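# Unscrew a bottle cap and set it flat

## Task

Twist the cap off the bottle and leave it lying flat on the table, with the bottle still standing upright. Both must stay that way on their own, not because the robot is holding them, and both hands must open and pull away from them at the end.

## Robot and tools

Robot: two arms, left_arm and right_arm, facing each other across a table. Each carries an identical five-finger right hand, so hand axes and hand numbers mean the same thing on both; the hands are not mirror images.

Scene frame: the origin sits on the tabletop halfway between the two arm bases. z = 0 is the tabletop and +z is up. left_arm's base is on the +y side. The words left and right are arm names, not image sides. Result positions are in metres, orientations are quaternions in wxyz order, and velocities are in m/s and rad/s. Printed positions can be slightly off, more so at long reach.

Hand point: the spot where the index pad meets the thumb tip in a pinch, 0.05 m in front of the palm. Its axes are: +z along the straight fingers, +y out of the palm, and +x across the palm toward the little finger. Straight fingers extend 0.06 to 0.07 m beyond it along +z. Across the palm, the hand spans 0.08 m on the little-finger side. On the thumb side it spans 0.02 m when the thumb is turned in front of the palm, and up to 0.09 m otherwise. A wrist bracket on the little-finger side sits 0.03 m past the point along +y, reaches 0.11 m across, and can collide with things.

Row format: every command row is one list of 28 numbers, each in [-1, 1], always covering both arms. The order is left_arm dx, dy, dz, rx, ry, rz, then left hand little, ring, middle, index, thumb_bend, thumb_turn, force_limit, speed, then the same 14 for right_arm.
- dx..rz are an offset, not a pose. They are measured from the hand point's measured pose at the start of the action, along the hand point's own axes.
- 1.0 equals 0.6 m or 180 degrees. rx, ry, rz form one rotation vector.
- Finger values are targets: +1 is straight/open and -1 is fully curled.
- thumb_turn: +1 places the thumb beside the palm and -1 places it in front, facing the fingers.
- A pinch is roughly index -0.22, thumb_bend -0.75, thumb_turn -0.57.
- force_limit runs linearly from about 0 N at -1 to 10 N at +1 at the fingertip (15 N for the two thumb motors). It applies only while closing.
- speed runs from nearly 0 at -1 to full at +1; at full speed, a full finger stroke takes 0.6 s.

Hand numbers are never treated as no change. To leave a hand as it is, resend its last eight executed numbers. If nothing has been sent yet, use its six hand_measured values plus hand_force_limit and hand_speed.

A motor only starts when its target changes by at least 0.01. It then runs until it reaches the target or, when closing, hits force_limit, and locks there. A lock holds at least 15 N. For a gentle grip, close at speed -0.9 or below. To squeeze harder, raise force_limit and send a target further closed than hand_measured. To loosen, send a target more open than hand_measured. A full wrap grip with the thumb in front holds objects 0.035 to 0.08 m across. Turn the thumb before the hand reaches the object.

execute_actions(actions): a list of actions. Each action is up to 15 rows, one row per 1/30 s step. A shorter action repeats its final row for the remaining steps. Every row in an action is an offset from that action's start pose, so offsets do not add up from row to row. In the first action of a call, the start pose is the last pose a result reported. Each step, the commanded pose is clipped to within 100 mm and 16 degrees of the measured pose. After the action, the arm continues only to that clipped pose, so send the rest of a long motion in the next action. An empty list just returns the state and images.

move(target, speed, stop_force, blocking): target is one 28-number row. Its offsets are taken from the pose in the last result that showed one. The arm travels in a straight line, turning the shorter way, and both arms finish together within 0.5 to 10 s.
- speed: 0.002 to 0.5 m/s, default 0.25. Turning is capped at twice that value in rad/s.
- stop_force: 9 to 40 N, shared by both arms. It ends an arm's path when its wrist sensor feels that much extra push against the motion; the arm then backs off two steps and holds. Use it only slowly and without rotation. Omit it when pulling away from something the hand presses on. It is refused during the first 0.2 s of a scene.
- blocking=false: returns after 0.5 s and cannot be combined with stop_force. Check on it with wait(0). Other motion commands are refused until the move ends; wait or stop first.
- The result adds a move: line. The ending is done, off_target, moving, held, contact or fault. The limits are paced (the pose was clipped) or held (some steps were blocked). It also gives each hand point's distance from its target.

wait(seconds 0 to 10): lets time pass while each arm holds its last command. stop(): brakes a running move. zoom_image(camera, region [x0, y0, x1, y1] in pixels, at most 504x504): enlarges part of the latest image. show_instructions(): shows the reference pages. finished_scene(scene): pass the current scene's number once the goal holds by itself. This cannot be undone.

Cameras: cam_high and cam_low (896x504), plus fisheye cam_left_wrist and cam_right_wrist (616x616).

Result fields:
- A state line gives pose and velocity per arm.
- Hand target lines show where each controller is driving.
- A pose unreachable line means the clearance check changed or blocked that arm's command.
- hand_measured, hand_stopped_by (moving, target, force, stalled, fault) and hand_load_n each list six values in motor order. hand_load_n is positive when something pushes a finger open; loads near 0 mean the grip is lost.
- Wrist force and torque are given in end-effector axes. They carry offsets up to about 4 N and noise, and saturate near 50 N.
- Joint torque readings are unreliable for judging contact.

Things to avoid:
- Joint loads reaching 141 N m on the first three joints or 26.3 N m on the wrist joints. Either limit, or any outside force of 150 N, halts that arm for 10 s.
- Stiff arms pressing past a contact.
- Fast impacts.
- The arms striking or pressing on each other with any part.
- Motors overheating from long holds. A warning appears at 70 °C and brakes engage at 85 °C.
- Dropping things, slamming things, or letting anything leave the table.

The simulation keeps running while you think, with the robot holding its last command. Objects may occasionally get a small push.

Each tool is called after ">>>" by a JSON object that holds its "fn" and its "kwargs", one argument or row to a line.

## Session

>>> {"fn": "execute_actions", "kwargs": {
  "actions": []
}}

Scene clock: 0.00 s.
left_arm: end_effector_position=(+0.2785, +0.5501, +0.4723) hand_measured=(+1.000, +1.000, +1.000, +1.000, +1.000, +1.000) hand_load_n=(+0.0, +0.0, +0.0, +0.0, +0.0, +0.0) hand_stopped_by=(target, target, target, target, target, target) hand_force_limit=0.00 hand_speed=-0.80 end_effector_quat_wxyz=(-0.013, +0.298, +0.954, +0.025) end_effector_velocity=(-0.000, -0.000, +0.000) end_effector_angular_velocity=(-0.001, -0.001, -0.001) | right_arm: end_effector_position=(+0.1079, -0.2679, +0.4826) hand_measured=(+1.000, +1.000, +1.000, +1.000, +1.000, +1.000) hand_load_n=(+0.0, +0.0, +0.0, +0.0, +0.0, +0.0) hand_stopped_by=(target, target, target, target, target, target) hand_force_limit=0.00 hand_speed=-0.80 end_effector_quat_wxyz=(+0.013, -0.278, +0.961, +0.005) end_effector_velocity=(-0.000, +0.000, -0.000) end_effector_angular_velocity=(+0.000, +0.001, -0.000)
Joint positions: left_arm=[ 0.542 -1.7    1.357  1.964  1.546 -1.89 ] | right_arm=[-1.195 -1.739  1.338  1.945  1.56  -1.909]
Joint velocities: left_arm=[-0.001 -0.    -0.    -0.     0.    -0.001] | right_arm=[ 0.    -0.     0.001 -0.    -0.     0.   ]
Joint torques (N m, as the arm reports them, + toward a larger angle): no reading
Wrist force (N, on the end effector, along its own x y z axes, offset not removed): no reading
Wrist torque (N m, same axes, about the end effector's origin, offset not removed): no reading
Hand target (left_arm): +0.279, +0.550, +0.472; -0.013, +0.298, +0.954, +0.025
Hand target (right_arm): +0.108, -0.268, +0.483; +0.013, -0.278, +0.961, +0.005

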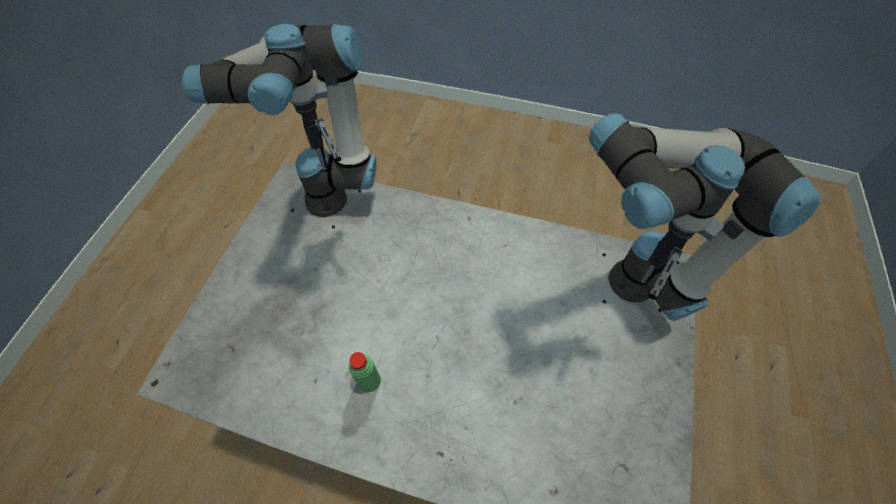

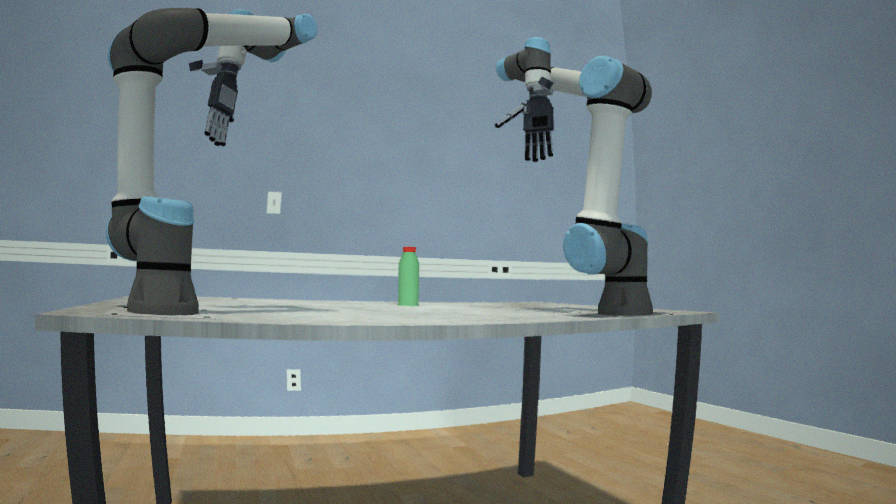

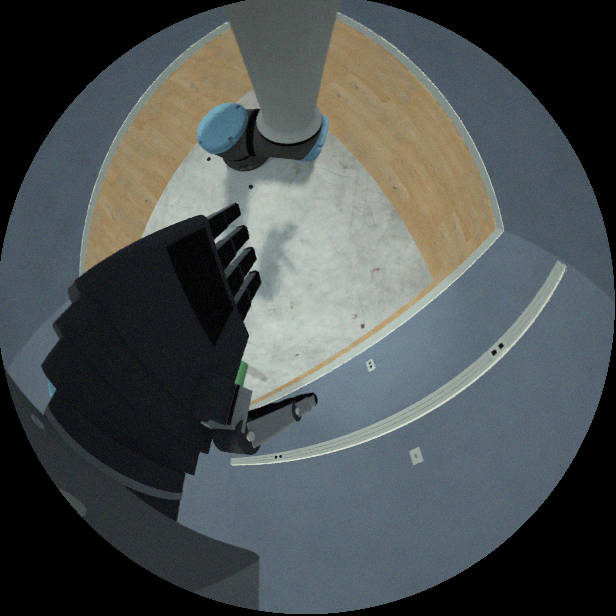

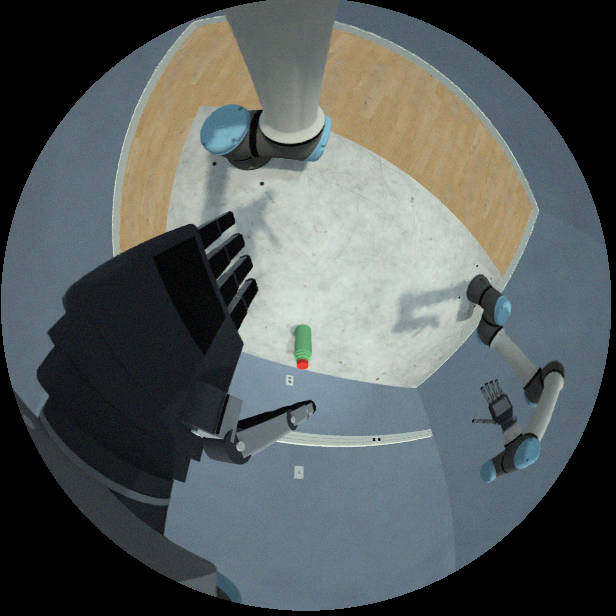

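>>> {"fn": "zoom_image", "kwargs": {
  "camera": "cam_high",
  "region": [310, 330, 420, 410]
}}

>>> {"fn": "zoom_image", "kwargs": {
  "camera": "cam_low",
  "region": [360, 235, 460, 320]
}}

Region (310, 330, 420, 410) of cam_high's 896x504 image, scaled by 4.582, with more detail than that image has; it fills the top 367 rows of this view, and the rest is white.

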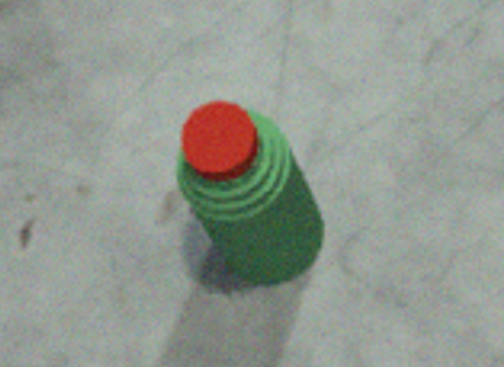

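Region (360, 235, 460, 320) of cam_low's 896x504 image, scaled by 5.040, with more detail than that image has; it fills the top 428 rows of this view, and the rest is white.

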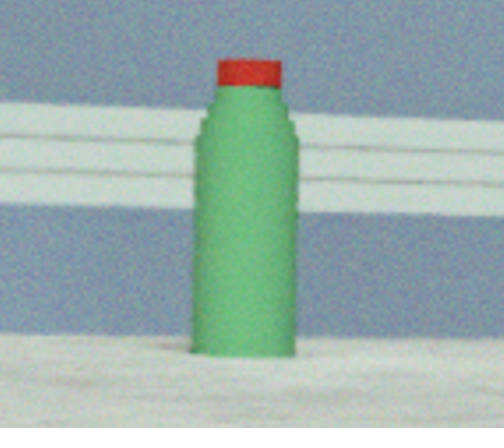

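Scene 2's bottle is upright but farther out. The left hand will fetch it to the spot used in scene 1, and the right hand will pre-position above that spot.

>>> {"fn": "move", "kwargs": {
  "target": [-0.8348,-0.4385,0.6137,0.539,0.279,-0.507,1,1,1,1,1,-1,0.8,0.6, -0.3170,0.0393,0.3967,0.2919,-0.0926,-0.1973,-1,-1,0.4,0.4,0.85,-1,0.6,0.5],
  "speed": 0.5
}}

Scene clock: 123.10 s.
left_arm: end_effector_position=(+0.3858, +0.3516, +0.3055) hand_measured=(+1.000, +1.000, +1.000, +1.000, +1.000, -1.000) hand_load_n=(+0.0, +0.0, +0.0, +0.0, +0.0, +0.0) hand_stopped_by=(target, target, target, target, target, target) hand_force_limit=0.80 hand_speed=0.60 end_effector_quat_wxyz=(+0.271, +0.051, -0.930, +0.243) end_effector_velocity=(+0.000, -0.000, +0.001) end_effector_angular_velocity=(-0.001, -0.002, -0.001) | right_arm: end_effector_position=(+0.2609, -0.1427, +0.2496) hand_measured=(-1.000, -1.000, +0.400, +0.400, +0.850, -1.000) hand_load_n=(+0.0, +0.0, +0.0, +0.0, +0.0, +0.0) hand_stopped_by=(target, target, target, target, target, target) hand_force_limit=0.60 hand_speed=0.50 end_effector_quat_wxyz=(+0.265, -0.509, +0.727, -0.378) end_effector_velocity=(+0.001, +0.001, -0.002) end_effector_angular_velocity=(-0.002, -0.005, +0.006)
Joint positions: left_arm=[ 0.883 -1.01   1.033  1.728  2.297 -2.196] | right_arm=[-0.504 -1.309  1.543  0.93   2.466 -2.074]
Joint velocities: left_arm=[ 0.    -0.    -0.002  0.     0.     0.001] | right_arm=[ 0.     0.     0.004 -0.015  0.003 -0.011]
Joint torques (N m, as the arm reports them, + toward a larger angle): left_arm=[-12.44 -30.35 -12.04   4.64  -0.97   2.4 ] | right_arm=[  7.33 -17.57  -4.78  -0.48   2.78  -2.62]
Wrist force (N, on the end effector, along its own x y z axes, offset not removed): left_arm=[-3.5 -0.4 -2.3] | right_arm=[-1.3 -1.8 -1.7]
Wrist torque (N m, same axes, about the end effector's origin, offset not removed): left_arm=[0.15 0.56 -0.25] | right_arm=[-0.07 0.33 -0.28]
Hand target (left_arm): +0.386, +0.352, +0.306; -0.271, -0.051, +0.930, -0.243
Hand target (right_arm): +0.261, -0.143, +0.249; +0.265, -0.509, +0.727, -0.378
Off the commanded pose (left_arm): 0.394 m, 83 deg; position and orientation clipped at the last step of the last action.
Off the commanded pose (right_arm): 0.001 m, 0 deg.
move: held (left_arm); limits=paced,held; held on 54 of 93 steps (left_arm), including the last (left_arm)
pose unreachable (left arm): on one or more control steps of this call, first in action 0 (counted from 0), this arm could not follow its commanded pose, so it was not sent that pose on those steps. On the call's last step it was still not sent that pose. It may still have moved: this result reports where it is.
cause: the commanded pose would bring two parts of the arm too close to each other (joints 4 (wrist 1) to 6 (wrist 3) lie between them).

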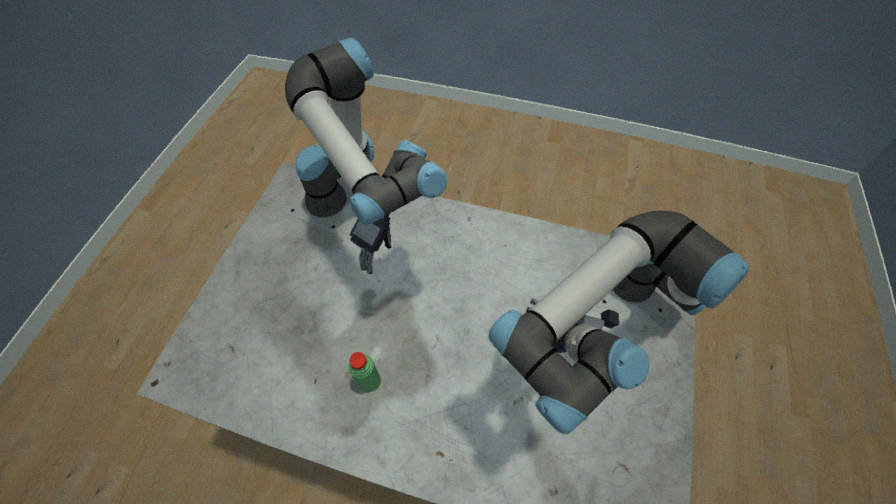

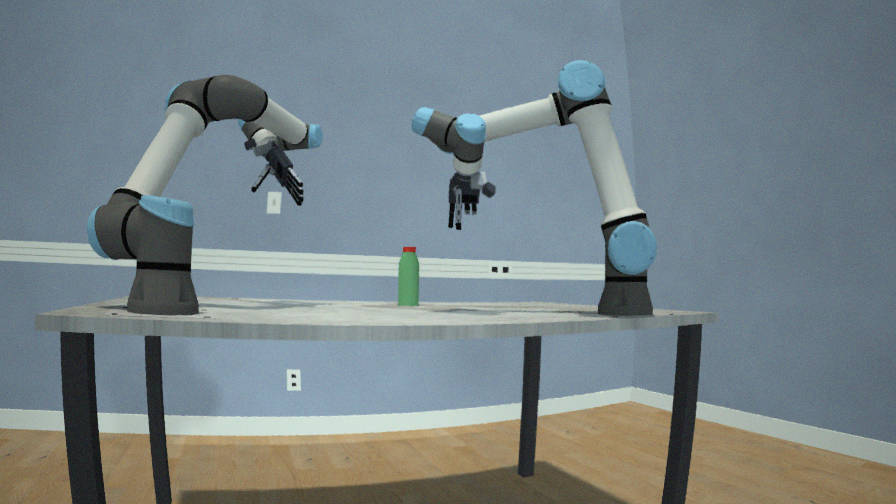

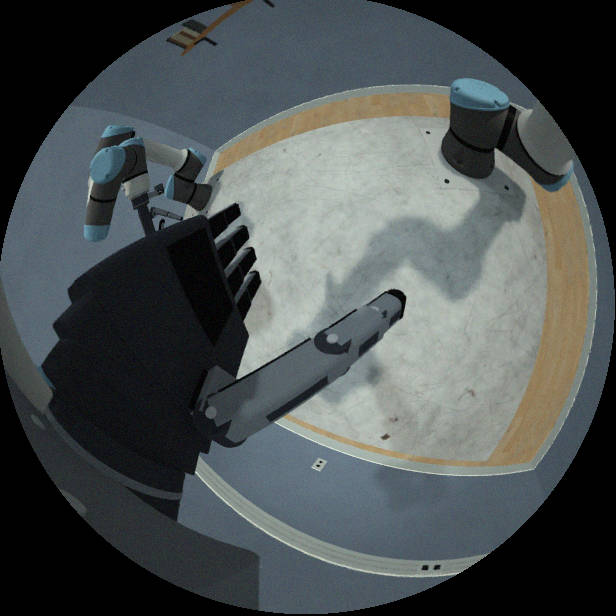

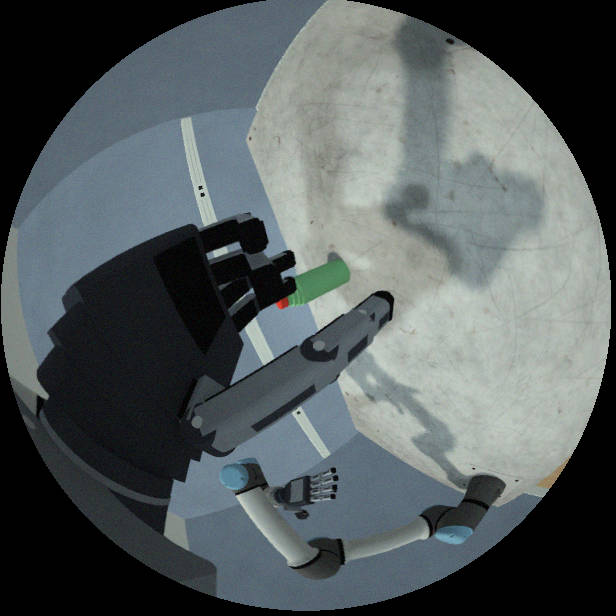

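The left arm was held by its self-clearance check, so I'm re-routing its wrist rotation in two segments.

>>> {"fn": "move", "kwargs": {
  "target": [-0.1712,-0.1242,0.1527,0.1594,-0.1117,-0.1111,1,1,1,1,1,-1,0.8,0.6, 0,0,0,0,0,0,-1,-1,0.4,0.4,0.85,-1,0.6,0.5],
  "speed": 0.5
}}

Scene clock: 248.20 s.
left_arm: end_effector_position=(+0.4459, +0.2383, +0.2158) hand_measured=(+1.000, +1.000, +1.000, +1.000, +1.000, -1.000) hand_load_n=(+0.0, +0.0, +0.0, +0.0, +0.0, +0.0) hand_stopped_by=(target, target, target, target, target, target) hand_force_limit=0.80 hand_speed=0.60 end_effector_quat_wxyz=(+0.124, +0.315, -0.851, +0.401) end_effector_velocity=(-0.000, -0.000, -0.001) end_effector_angular_velocity=(-0.002, -0.007, +0.010) | right_arm: end_effector_position=(+0.2609, -0.1427, +0.2496) hand_measured=(-1.000, -1.000, +0.400, +0.400, +0.850, -1.000) hand_load_n=(+0.0, +0.0, +0.0, +0.0, +0.0, +0.0) hand_stopped_by=(target, target, target, target, target, target) hand_force_limit=0.60 hand_speed=0.50 end_effector_quat_wxyz=(+0.265, -0.509, +0.727, -0.378) end_effector_velocity=(+0.000, +0.000, +0.000) end_effector_angular_velocity=(+0.001, -0.001, +0.000)
Joint positions: left_arm=[ 0.779 -1.13   1.274  0.754  2.167 -3.181] | right_arm=[-0.504 -1.309  1.543  0.93   2.466 -2.074]
Joint velocities: left_arm=[-0.004 -0.01   0.014 -0.018 -0.011 -0.011] | right_arm=[-0.    -0.    -0.001 -0.     0.    -0.   ]
Joint torques (N m, as the arm reports them, + toward a larger angle): left_arm=[ -9.8  -38.38 -12.67  -1.67  -1.26  -2.68] | right_arm=[ -4.01 -32.43 -33.09   4.41  -0.55   2.12]
Wrist force (N, on the end effector, along its own x y z axes, offset not removed): left_arm=[-0.7 0.9 -1.5] | right_arm=[0.9 -3.5 -1.1]
Wrist torque (N m, same axes, about the end effector's origin, offset not removed): left_arm=[0.11 -0.03 0.06] | right_arm=[-0.48 0.07 -0.12]
Hand target (left_arm): +0.446, +0.238, +0.216; -0.124, -0.315, +0.851, -0.402
Hand target (right_arm): +0.261, -0.143, +0.250; +0.265, -0.509, +0.727, -0.378
Off the commanded pose (left_arm): 0.000 m, 0 deg.
Off the commanded pose (right_arm): 0.000 m, 0 deg.
move: done; limits=paced

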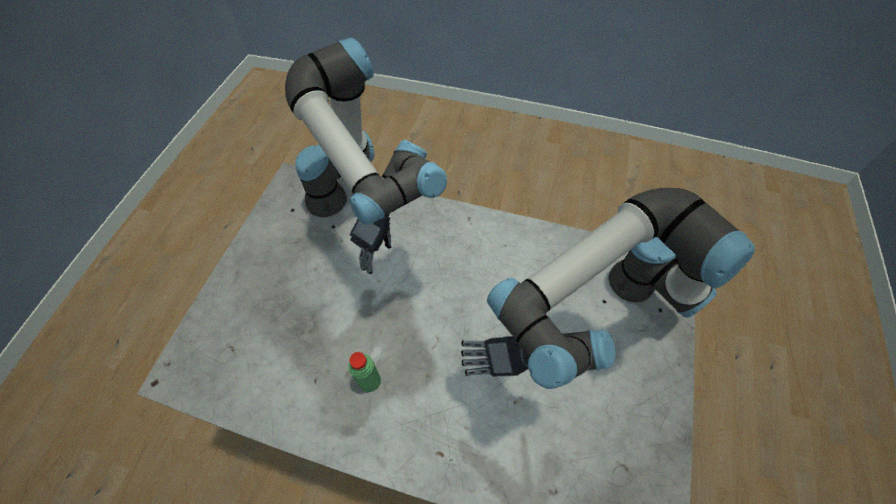

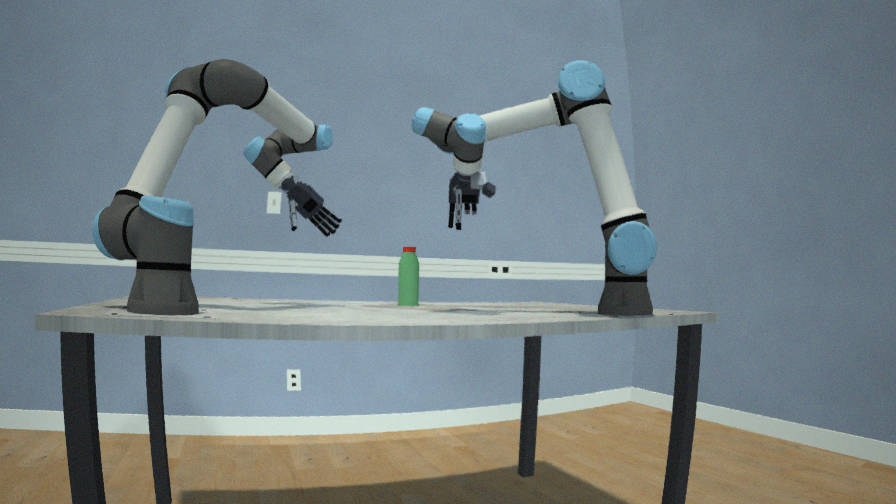

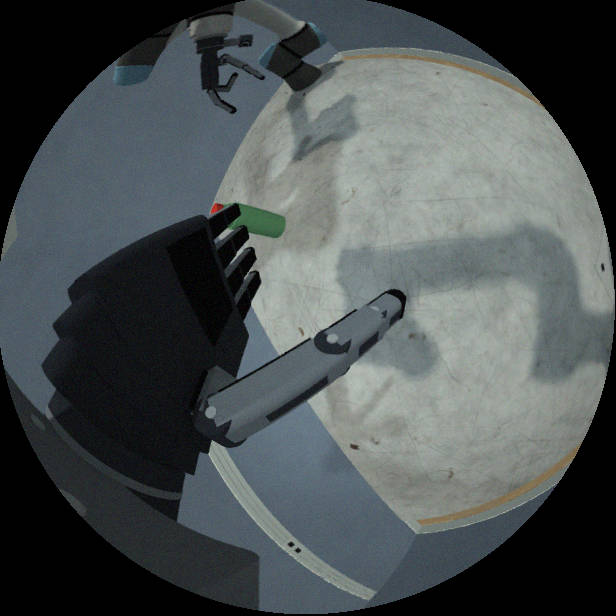

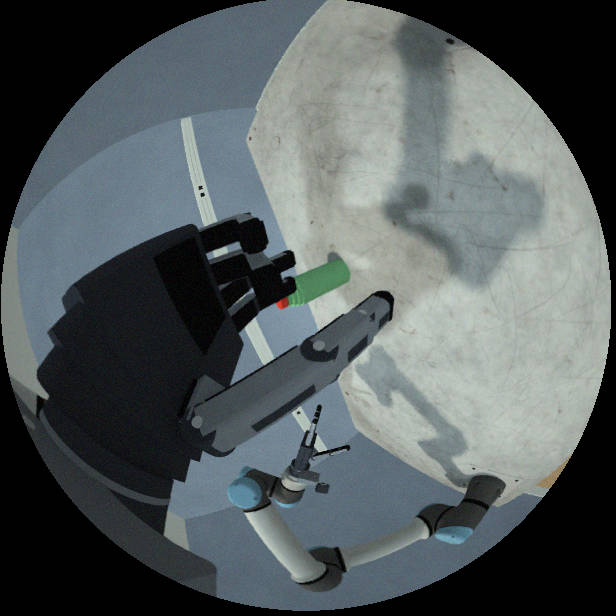

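>>> {"fn": "move", "kwargs": {
  "target": [-0.1040,-0.0883,0.3725,0.0870,0.2153,-0.2730,1,1,1,1,1,-1,0.8,0.6, 0,0,0,0,0,0,-1,-1,0.4,0.4,0.85,-1,0.6,0.5],
  "speed": 0.35
}}

Scene clock: 266.70 s.
left_arm: end_effector_position=(+0.5210, +0.0976, +0.0954) hand_measured=(+1.000, +1.000, +1.000, +1.000, +1.000, -1.000) hand_load_n=(+0.0, +0.0, +0.0, +0.0, +0.0, +0.0) hand_stopped_by=(target, target, target, target, target, target) hand_force_limit=0.80 hand_speed=0.60 end_effector_quat_wxyz=(+0.444, +0.479, -0.592, +0.473) end_effector_velocity=(+0.001, +0.001, +0.000) end_effector_angular_velocity=(-0.001, -0.002, +0.002) | right_arm: end_effector_position=(+0.2609, -0.1427, +0.2496) hand_measured=(-1.000, -1.000, +0.400, +0.400, +0.850, -1.000) hand_load_n=(+0.0, +0.0, +0.0, +0.0, +0.0, +0.0) hand_stopped_by=(target, target, target, target, target, target) hand_force_limit=0.60 hand_speed=0.50 end_effector_quat_wxyz=(+0.265, -0.509, +0.727, -0.378) end_effector_velocity=(+0.000, +0.000, +0.001) end_effector_angular_velocity=(+0.000, -0.001, +0.000)
Joint positions: left_arm=[ 0.858 -0.702  1.147 -0.141  2.585 -4.316] | right_arm=[-0.504 -1.309  1.543  0.93   2.466 -2.074]
Joint velocities: left_arm=[ 0.002  0.    -0.001 -0.    -0.     0.001] | right_arm=[ 0.     0.    -0.001  0.     0.    -0.001]
Joint torques (N m, as the arm reports them, + toward a larger angle): left_arm=[  7.63 -48.24 -26.17   2.08   1.29  -1.06] | right_arm=[ -5.24 -31.64 -32.52   4.28  -0.61   2.21]
Wrist force (N, on the end effector, along its own x y z axes, offset not removed): left_arm=[-2.3 3.3 1.0] | right_arm=[-1.0 -3.5 -2.8]
Wrist torque (N m, same axes, about the end effector's origin, offset not removed): left_arm=[0.46 0.33 0.17] | right_arm=[-0.27 0.30 -0.21]
Hand target (left_arm): +0.521, +0.098, +0.095; -0.444, -0.479, +0.591, -0.473
Hand target (right_arm): +0.261, -0.143, +0.250; +0.265, -0.509, +0.727, -0.378
Off the commanded pose (left_arm): 0.038 m, 13 deg.
Off the commanded pose (right_arm): 0.000 m, 0 deg.
move: held (left_arm); limits=held; held on 11 of 59 steps (left_arm), including the last (left_arm)
pose unreachable (left arm): on one or more control steps of this call, first in action 0 (counted from 0), this arm could not follow its commanded pose, so it was not sent that pose on those steps. On the call's last step it was still not sent that pose. It may still have moved: this result reports where it is.
cause: the commanded pose would bring two parts of the arm too close to each other (joints 4 (wrist 1) to 6 (wrist 3) lie between them).

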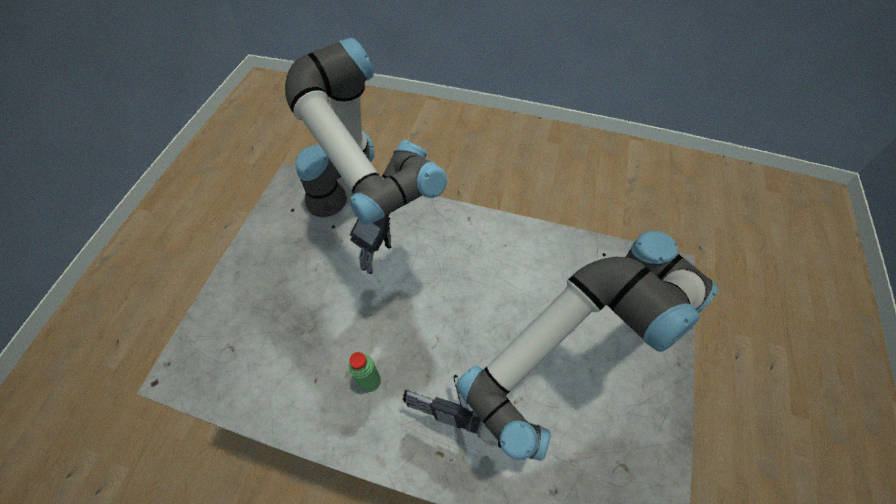

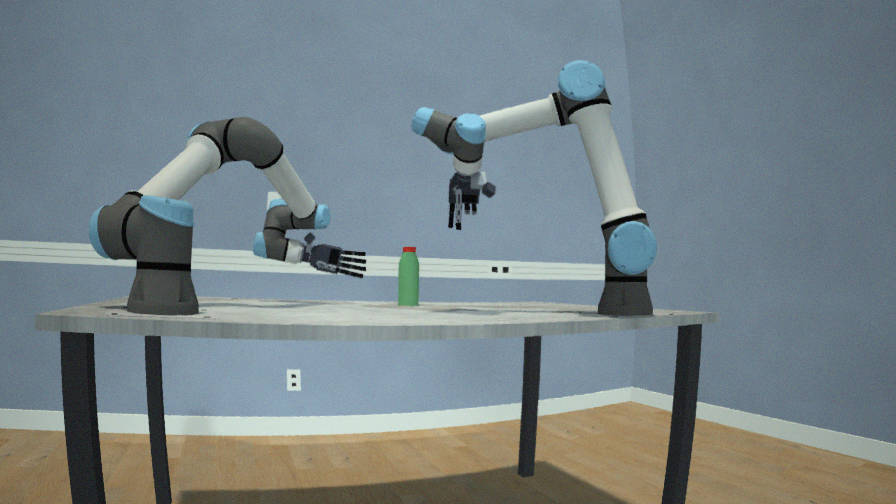

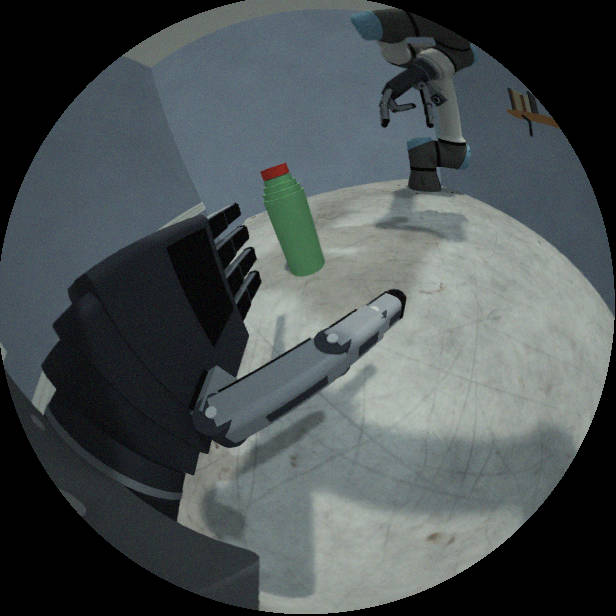

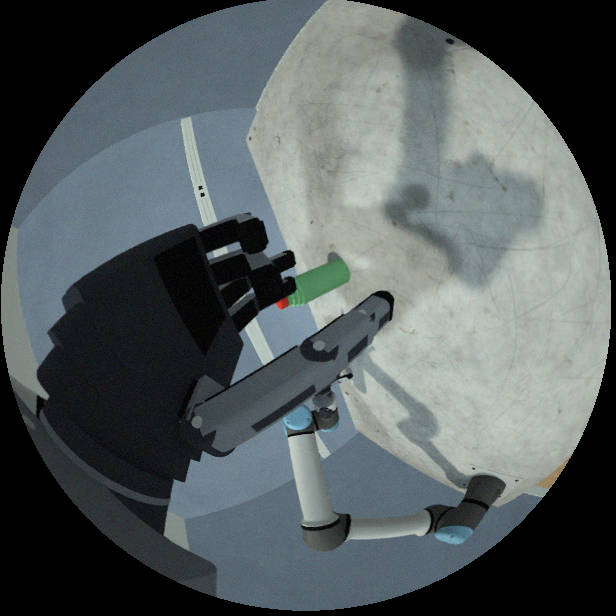

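>>> {"fn": "move", "kwargs": {
  "target": [-0.0067,0.1203,0.0805,0.1928,0.0363,-0.0573,1,1,1,1,1,-1,0.8,0.6, 0,0,0,0,0,0,-1,-1,0.4,0.4,0.85,-1,0.6,0.5],
  "speed": 0.3
}}

Scene clock: 318.67 s.
left_arm: end_effector_position=(+0.4470, +0.0573, +0.0741) hand_measured=(+1.000, +1.000, +1.000, +1.000, +1.000, -1.000) hand_load_n=(+0.0, +0.0, +0.0, +0.0, +0.0, +0.0) hand_stopped_by=(target, target, target, target, target, target) hand_force_limit=0.80 hand_speed=0.60 end_effector_quat_wxyz=(+0.354, +0.612, -0.354, +0.613) end_effector_velocity=(+0.000, -0.000, -0.000) end_effector_angular_velocity=(-0.005, -0.001, +0.010) | right_arm: end_effector_position=(+0.2609, -0.1427, +0.2496) hand_measured=(-1.000, -1.000, +0.400, +0.400, +0.850, -1.000) hand_load_n=(+0.0, +0.0, +0.0, +0.0, +0.0, +0.0) hand_stopped_by=(target, target, target, target, target, target) hand_force_limit=0.60 hand_speed=0.50 end_effector_quat_wxyz=(+0.265, -0.509, +0.727, -0.378) end_effector_velocity=(+0.000, +0.000, +0.000) end_effector_angular_velocity=(+0.000, -0.001, -0.000)
Joint positions: left_arm=[ 0.545 -0.992  1.922 -0.931  1.697 -4.713] | right_arm=[-0.504 -1.309  1.543  0.93   2.466 -2.074]
Joint velocities: left_arm=[-0.005  0.001  0.005 -0.011 -0.015 -0.002] | right_arm=[ 0.    -0.    -0.001 -0.     0.001  0.   ]
Joint torques (N m, as the arm reports them, + toward a larger angle): left_arm=[-12.12 -28.68  -6.5   -4.26  -1.73  -2.45] | right_arm=[ -4.7  -31.33 -32.58   4.11  -0.44   2.23]
Wrist force (N, on the end effector, along its own x y z axes, offset not removed): left_arm=[-3.1 1.9 -0.8] | right_arm=[1.1 -4.8 -2.5]
Wrist torque (N m, same axes, about the end effector's origin, offset not removed): left_arm=[0.40 0.38 0.05] | right_arm=[-0.51 0.00 -0.16]
Hand target (left_arm): +0.447, +0.057, +0.074; +0.354, +0.612, -0.353, +0.613
Hand target (right_arm): +0.261, -0.143, +0.250; +0.265, -0.509, +0.727, -0.378
Off the commanded pose (left_arm): 0.000 m, 0 deg.
Off the commanded pose (right_arm): 0.000 m, 0 deg.
move: done; limits=paced

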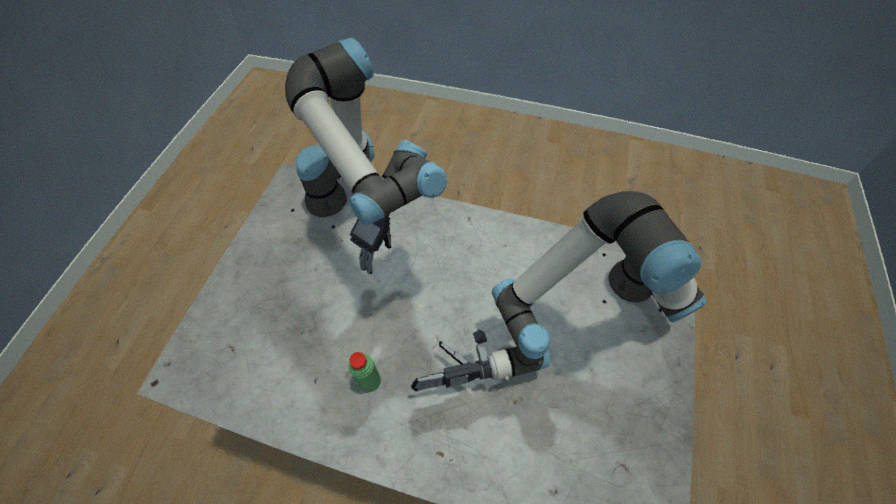

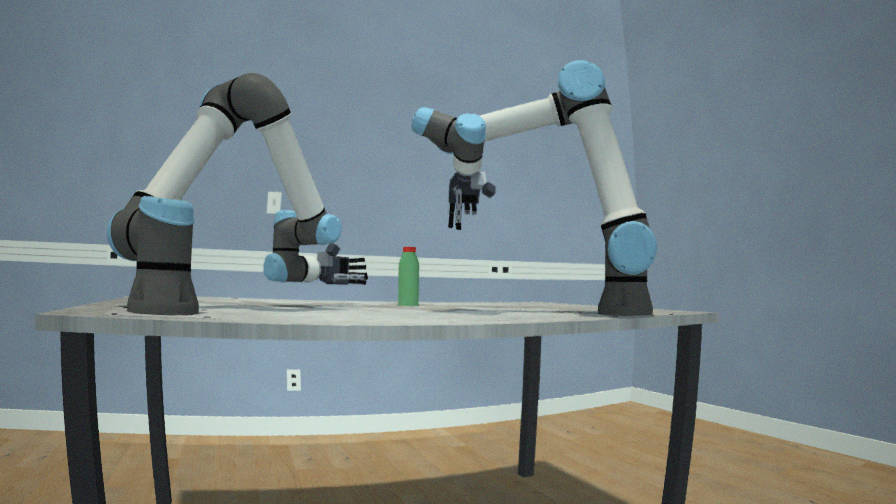

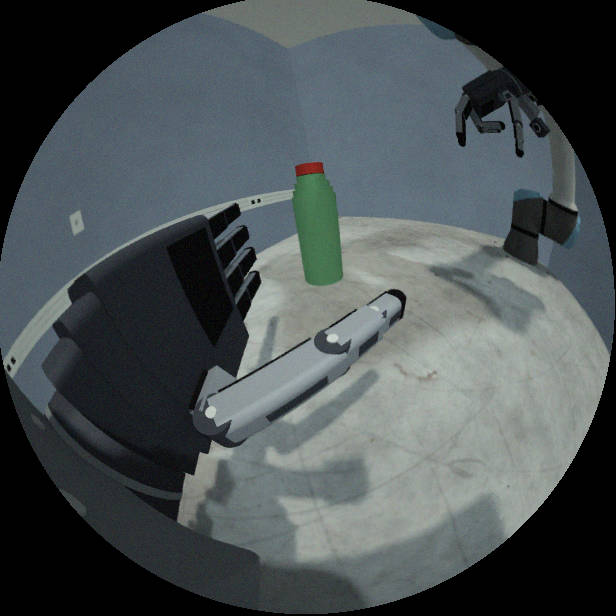

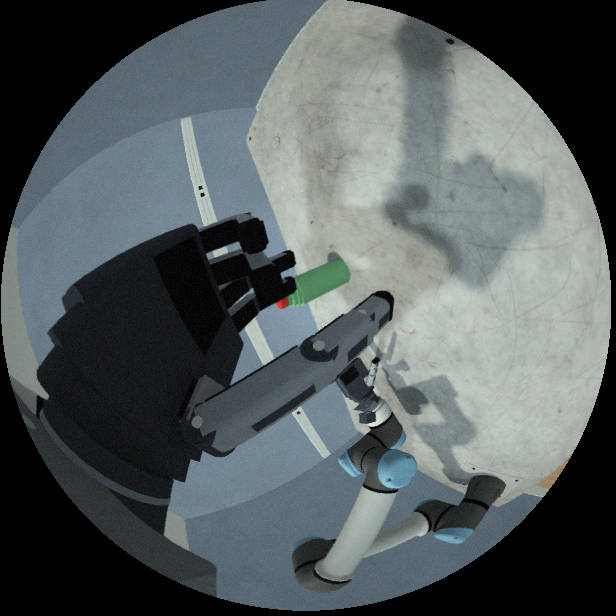

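>>> {"fn": "zoom_image", "kwargs": {
  "camera": "cam_left_wrist",
  "region": [200, 140, 420, 320]
}}

Region (200, 140, 420, 320) of cam_left_wrist's 616x616 image, scaled by 2.291, with more detail than that image has; it fills the top 412 rows of this view, and the rest is white.

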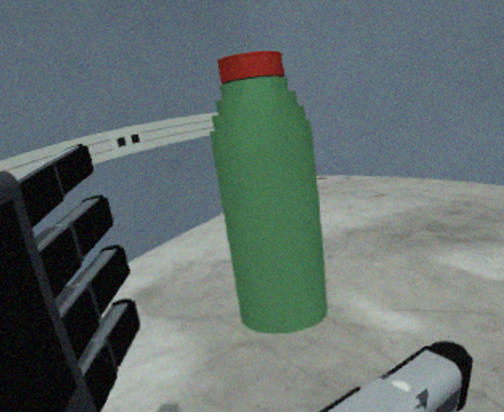

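>>> {"fn": "move", "kwargs": {
  "target": [-0.06,0.0217,0.3233,0,0,0,1,1,1,1,1,-1,0.8,0.6, 0,0,0,0,0,0,-1,-1,0.4,0.4,0.85,-1,0.6,0.5],
  "speed": 0.2
}}

Scene clock: 349.03 s.
left_arm: end_effector_position=(+0.5324, -0.1171, +0.0384) hand_measured=(+1.000, +1.000, +1.000, +1.000, +1.000, -1.000) hand_load_n=(+0.0, +0.0, +0.0, +0.0, +0.0, +0.0) hand_stopped_by=(target, target, target, target, target, target) hand_force_limit=0.80 hand_speed=0.60 end_effector_quat_wxyz=(+0.354, +0.612, -0.354, +0.613) end_effector_velocity=(+0.000, -0.003, -0.001) end_effector_angular_velocity=(+0.002, -0.000, -0.002) | right_arm: end_effector_position=(+0.2609, -0.1427, +0.2496) hand_measured=(-1.000, -1.000, +0.400, +0.400, +0.850, -1.000) hand_load_n=(+0.0, +0.0, +0.0, +0.0, +0.0, +0.0) hand_stopped_by=(target, target, target, target, target, target) hand_force_limit=0.60 hand_speed=0.50 end_effector_quat_wxyz=(+0.265, -0.509, +0.727, -0.378) end_effector_velocity=(-0.000, -0.000, -0.000) end_effector_angular_velocity=(-0.001, +0.000, -0.000)
Joint positions: left_arm=[ 0.488 -0.628  1.299 -0.673  1.64  -4.713] | right_arm=[-0.504 -1.309  1.543  0.93   2.466 -2.074]
Joint velocities: left_arm=[-0.001  0.005 -0.01   0.007  0.001  0.002] | right_arm=[ 0.  0.  0.  0.  0. -0.]
Joint torques (N m, as the arm reports them, + toward a larger angle): left_arm=[ -9.05 -39.06 -27.93   0.81   1.92   2.39] | right_arm=[ -4.87 -31.95 -34.01   4.38  -0.53   2.02]
Wrist force (N, on the end effector, along its own x y z axes, offset not removed): left_arm=[-0.1 1.1 -1.1] | right_arm=[-0.8 -5.0 -1.9]
Wrist torque (N m, same axes, about the end effector's origin, offset not removed): left_arm=[0.00 0.08 0.09] | right_arm=[-0.52 0.30 -0.38]
Hand target (left_arm): +0.532, -0.117, +0.038; +0.354, +0.612, -0.354, +0.613
Hand target (right_arm): +0.261, -0.143, +0.250; +0.265, -0.509, +0.727, -0.378
Off the commanded pose (left_arm): 0.000 m, 0 deg.
Off the commanded pose (right_arm): 0.000 m, 0 deg.
move: done

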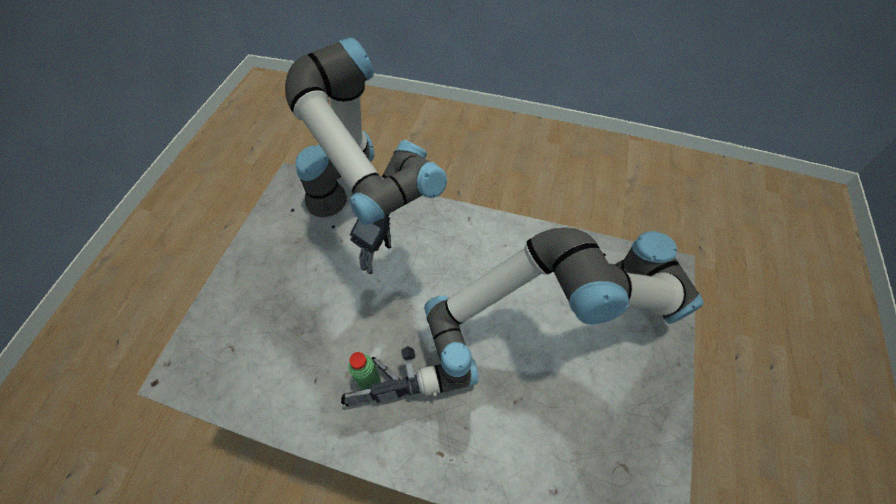

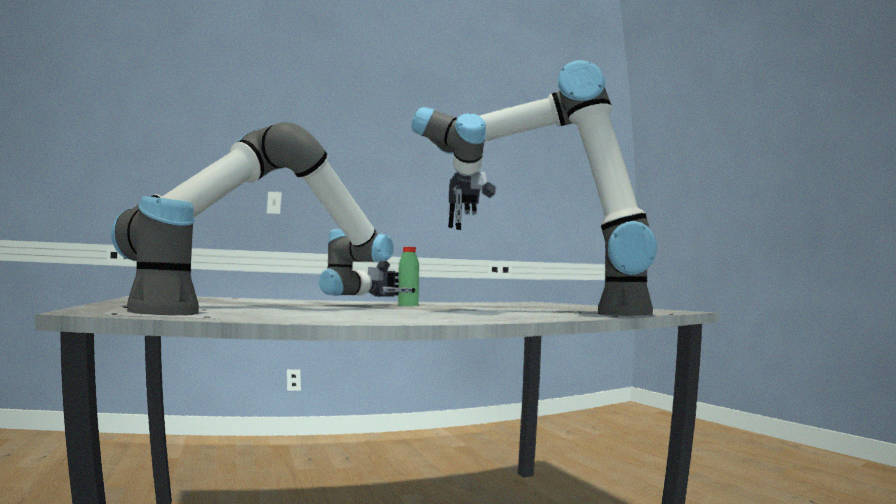

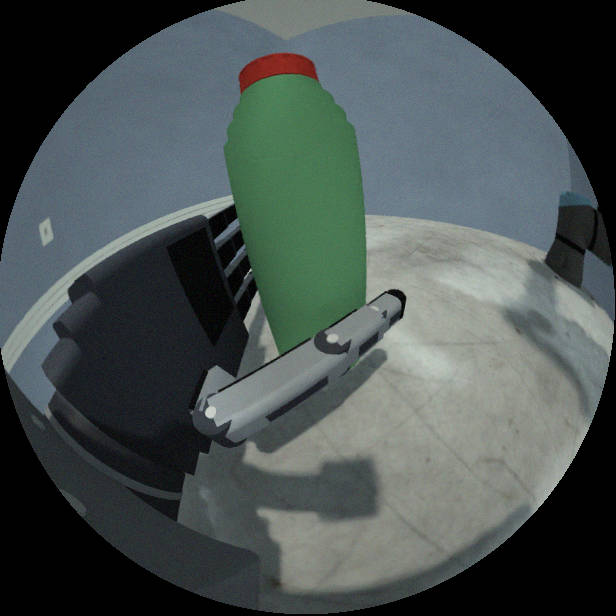

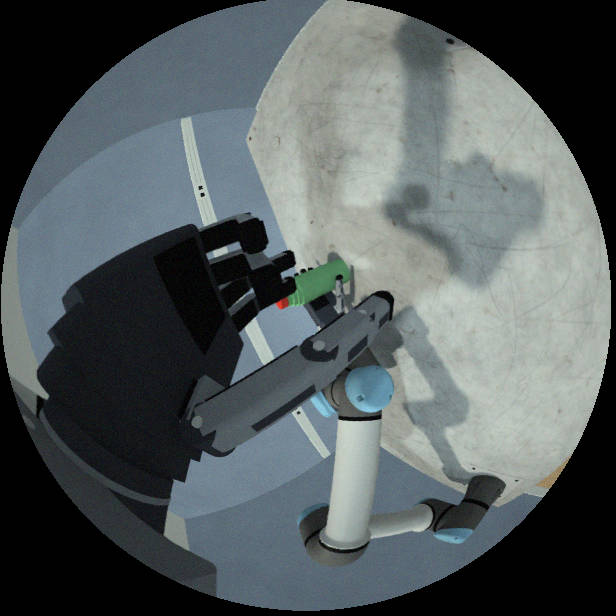

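>>> {"fn": "execute_actions", "kwargs": {
  "actions": [
    [[0,0.002,0.002,0,0,0,0.25,0.25,0.25,0.25,0.9,-1,0.8,0.0, 0,0,0,0,0,0,-1,-1,0.4,0.4,0.85,-1,0.6,0.5],[0,0.005,0.005,0,0,0,0.25,0.25,0.25,0.25,0.9,-1,0.8,0.0, 0,0,0,0,0,0,-1,-1,0.4,0.4,0.85,-1,0.6,0.5],[0,0.008,0.008,0,0,0,0.25,0.25,0.25,0.25,0.9,-1,0.8,0.0, 0,0,0,0,0,0,-1,-1,0.4,0.4,0.85,-1,0.6,0.5],[0,0.011,0.011,0,0,0,0.25,0.25,0.25,0.25,0.9,-1,0.8,0.0, 0,0,0,0,0,0,-1,-1,0.4,0.4,0.85,-1,0.6,0.5],[0,0.014,0.014,0,0,0,0.25,0.25,0.25,0.25,0.9,-1,0.8,0.0, 0,0,0,0,0,0,-1,-1,0.4,0.4,0.85,-1,0.6,0.5],[0,0.016,0.016,0,0,0,0.25,0.25,0.25,0.25,0.9,-1,0.8,0.0, 0,0,0,0,0,0,-1,-1,0.4,0.4,0.85,-1,0.6,0.5],[0,0.018,0.018,0,0,0,0.25,0.25,0.25,0.25,0.9,-1,0.8,0.0, 0,0,0,0,0,0,-1,-1,0.4,0.4,0.85,-1,0.6,0.5]],
    [[0,0.001,0.001,0,0,0,-0.85,-0.85,-0.85,-0.85,-0.8,-1,0.8,-0.7, 0,0,0,0,0,0,-1,-1,0.4,0.4,0.85,-1,0.6,0.5]],
    [[0,0,0,0,0,0,-0.85,-0.85,-0.85,-0.85,-0.8,-1,0.8,-0.8, 0,0,0,0,0,0,-1,-1,0.4,0.4,0.85,-1,0.6,0.5]]
  ]
}}

Scene clock: 378.73 s.
left_arm: end_effector_position=(+0.5283, -0.1320, +0.0385) hand_measured=(-0.044, -0.030, -0.024, -0.012, +0.762, -1.000) hand_load_n=(+10.5, +8.0, +6.5, +5.0, +19.5, +4.5) hand_stopped_by=(force, force, force, force, force, target) hand_force_limit=0.80 hand_speed=-0.80 end_effector_quat_wxyz=(+0.354, +0.612, -0.354, +0.613) end_effector_velocity=(+0.001, +0.001, +0.000) end_effector_angular_velocity=(-0.000, +0.001, +0.001) | right_arm: end_effector_position=(+0.2609, -0.1427, +0.2496) hand_measured=(-1.000, -1.000, +0.400, +0.400, +0.850, -1.000) hand_load_n=(+0.0, +0.0, +0.0, +0.0, +0.0, +0.0) hand_stopped_by=(target, target, target, target, target, target) hand_force_limit=0.60 hand_speed=0.50 end_effector_quat_wxyz=(+0.265, -0.509, +0.727, -0.378) end_effector_velocity=(+0.000, +0.000, +0.000) end_effector_angular_velocity=(+0.001, -0.000, -0.000)
Joint positions: left_arm=[ 0.47  -0.613  1.267 -0.656  1.622 -4.713] | right_arm=[-0.504 -1.309  1.543  0.93   2.466 -2.074]
Joint velocities: left_arm=[ 0.001 -0.    -0.     0.    -0.    -0.001] | right_arm=[-0.     0.    -0.     0.    -0.     0.001]
Joint torques (N m, as the arm reports them, + toward a larger angle): left_arm=[-11.76 -41.51  -8.64   0.91  -0.07   2.42] | right_arm=[ -4.49 -32.44 -32.97   4.29  -0.41   2.22]
Wrist force (N, on the end effector, along its own x y z axes, offset not removed): left_arm=[9.2 2.0 -0.5] | right_arm=[0.4 -3.3 -2.8]
Wrist torque (N m, same axes, about the end effector's origin, offset not removed): left_arm=[0.32 -0.20 -0.17] | right_arm=[-0.18 0.17 -0.08]
Hand target (left_arm): +0.528, -0.132, +0.038; +0.354, +0.612, -0.354, +0.613
Hand target (right_arm): +0.261, -0.143, +0.250; +0.265, -0.509, +0.727, -0.378
Off the commanded pose (left_arm): 0.000 m, 0 deg.
Off the commanded pose (right_arm): 0.000 m, 0 deg.

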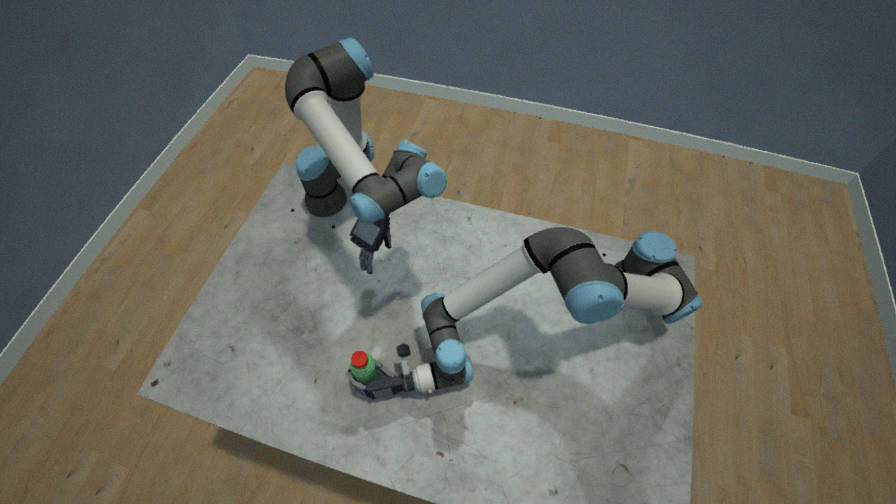

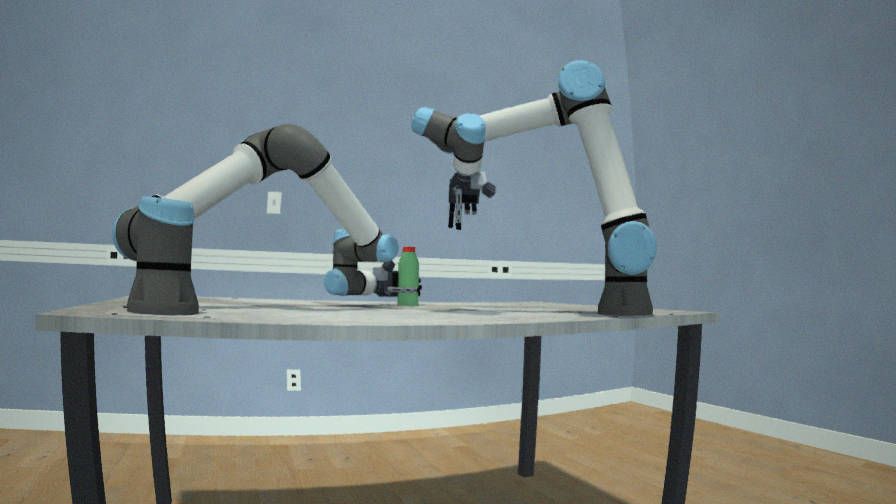

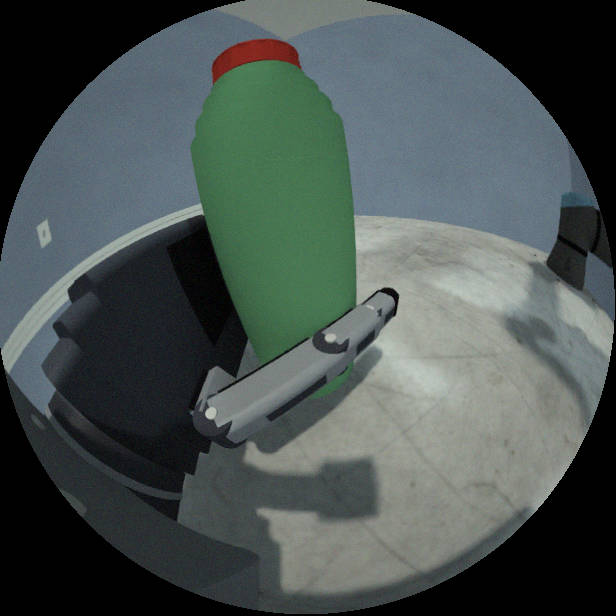

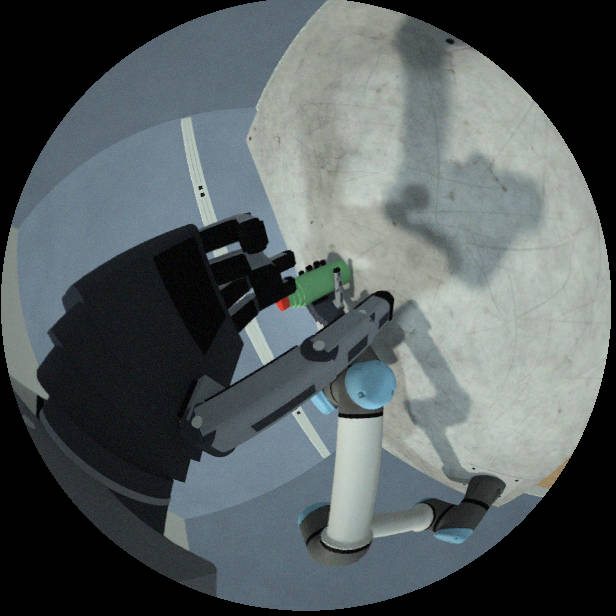

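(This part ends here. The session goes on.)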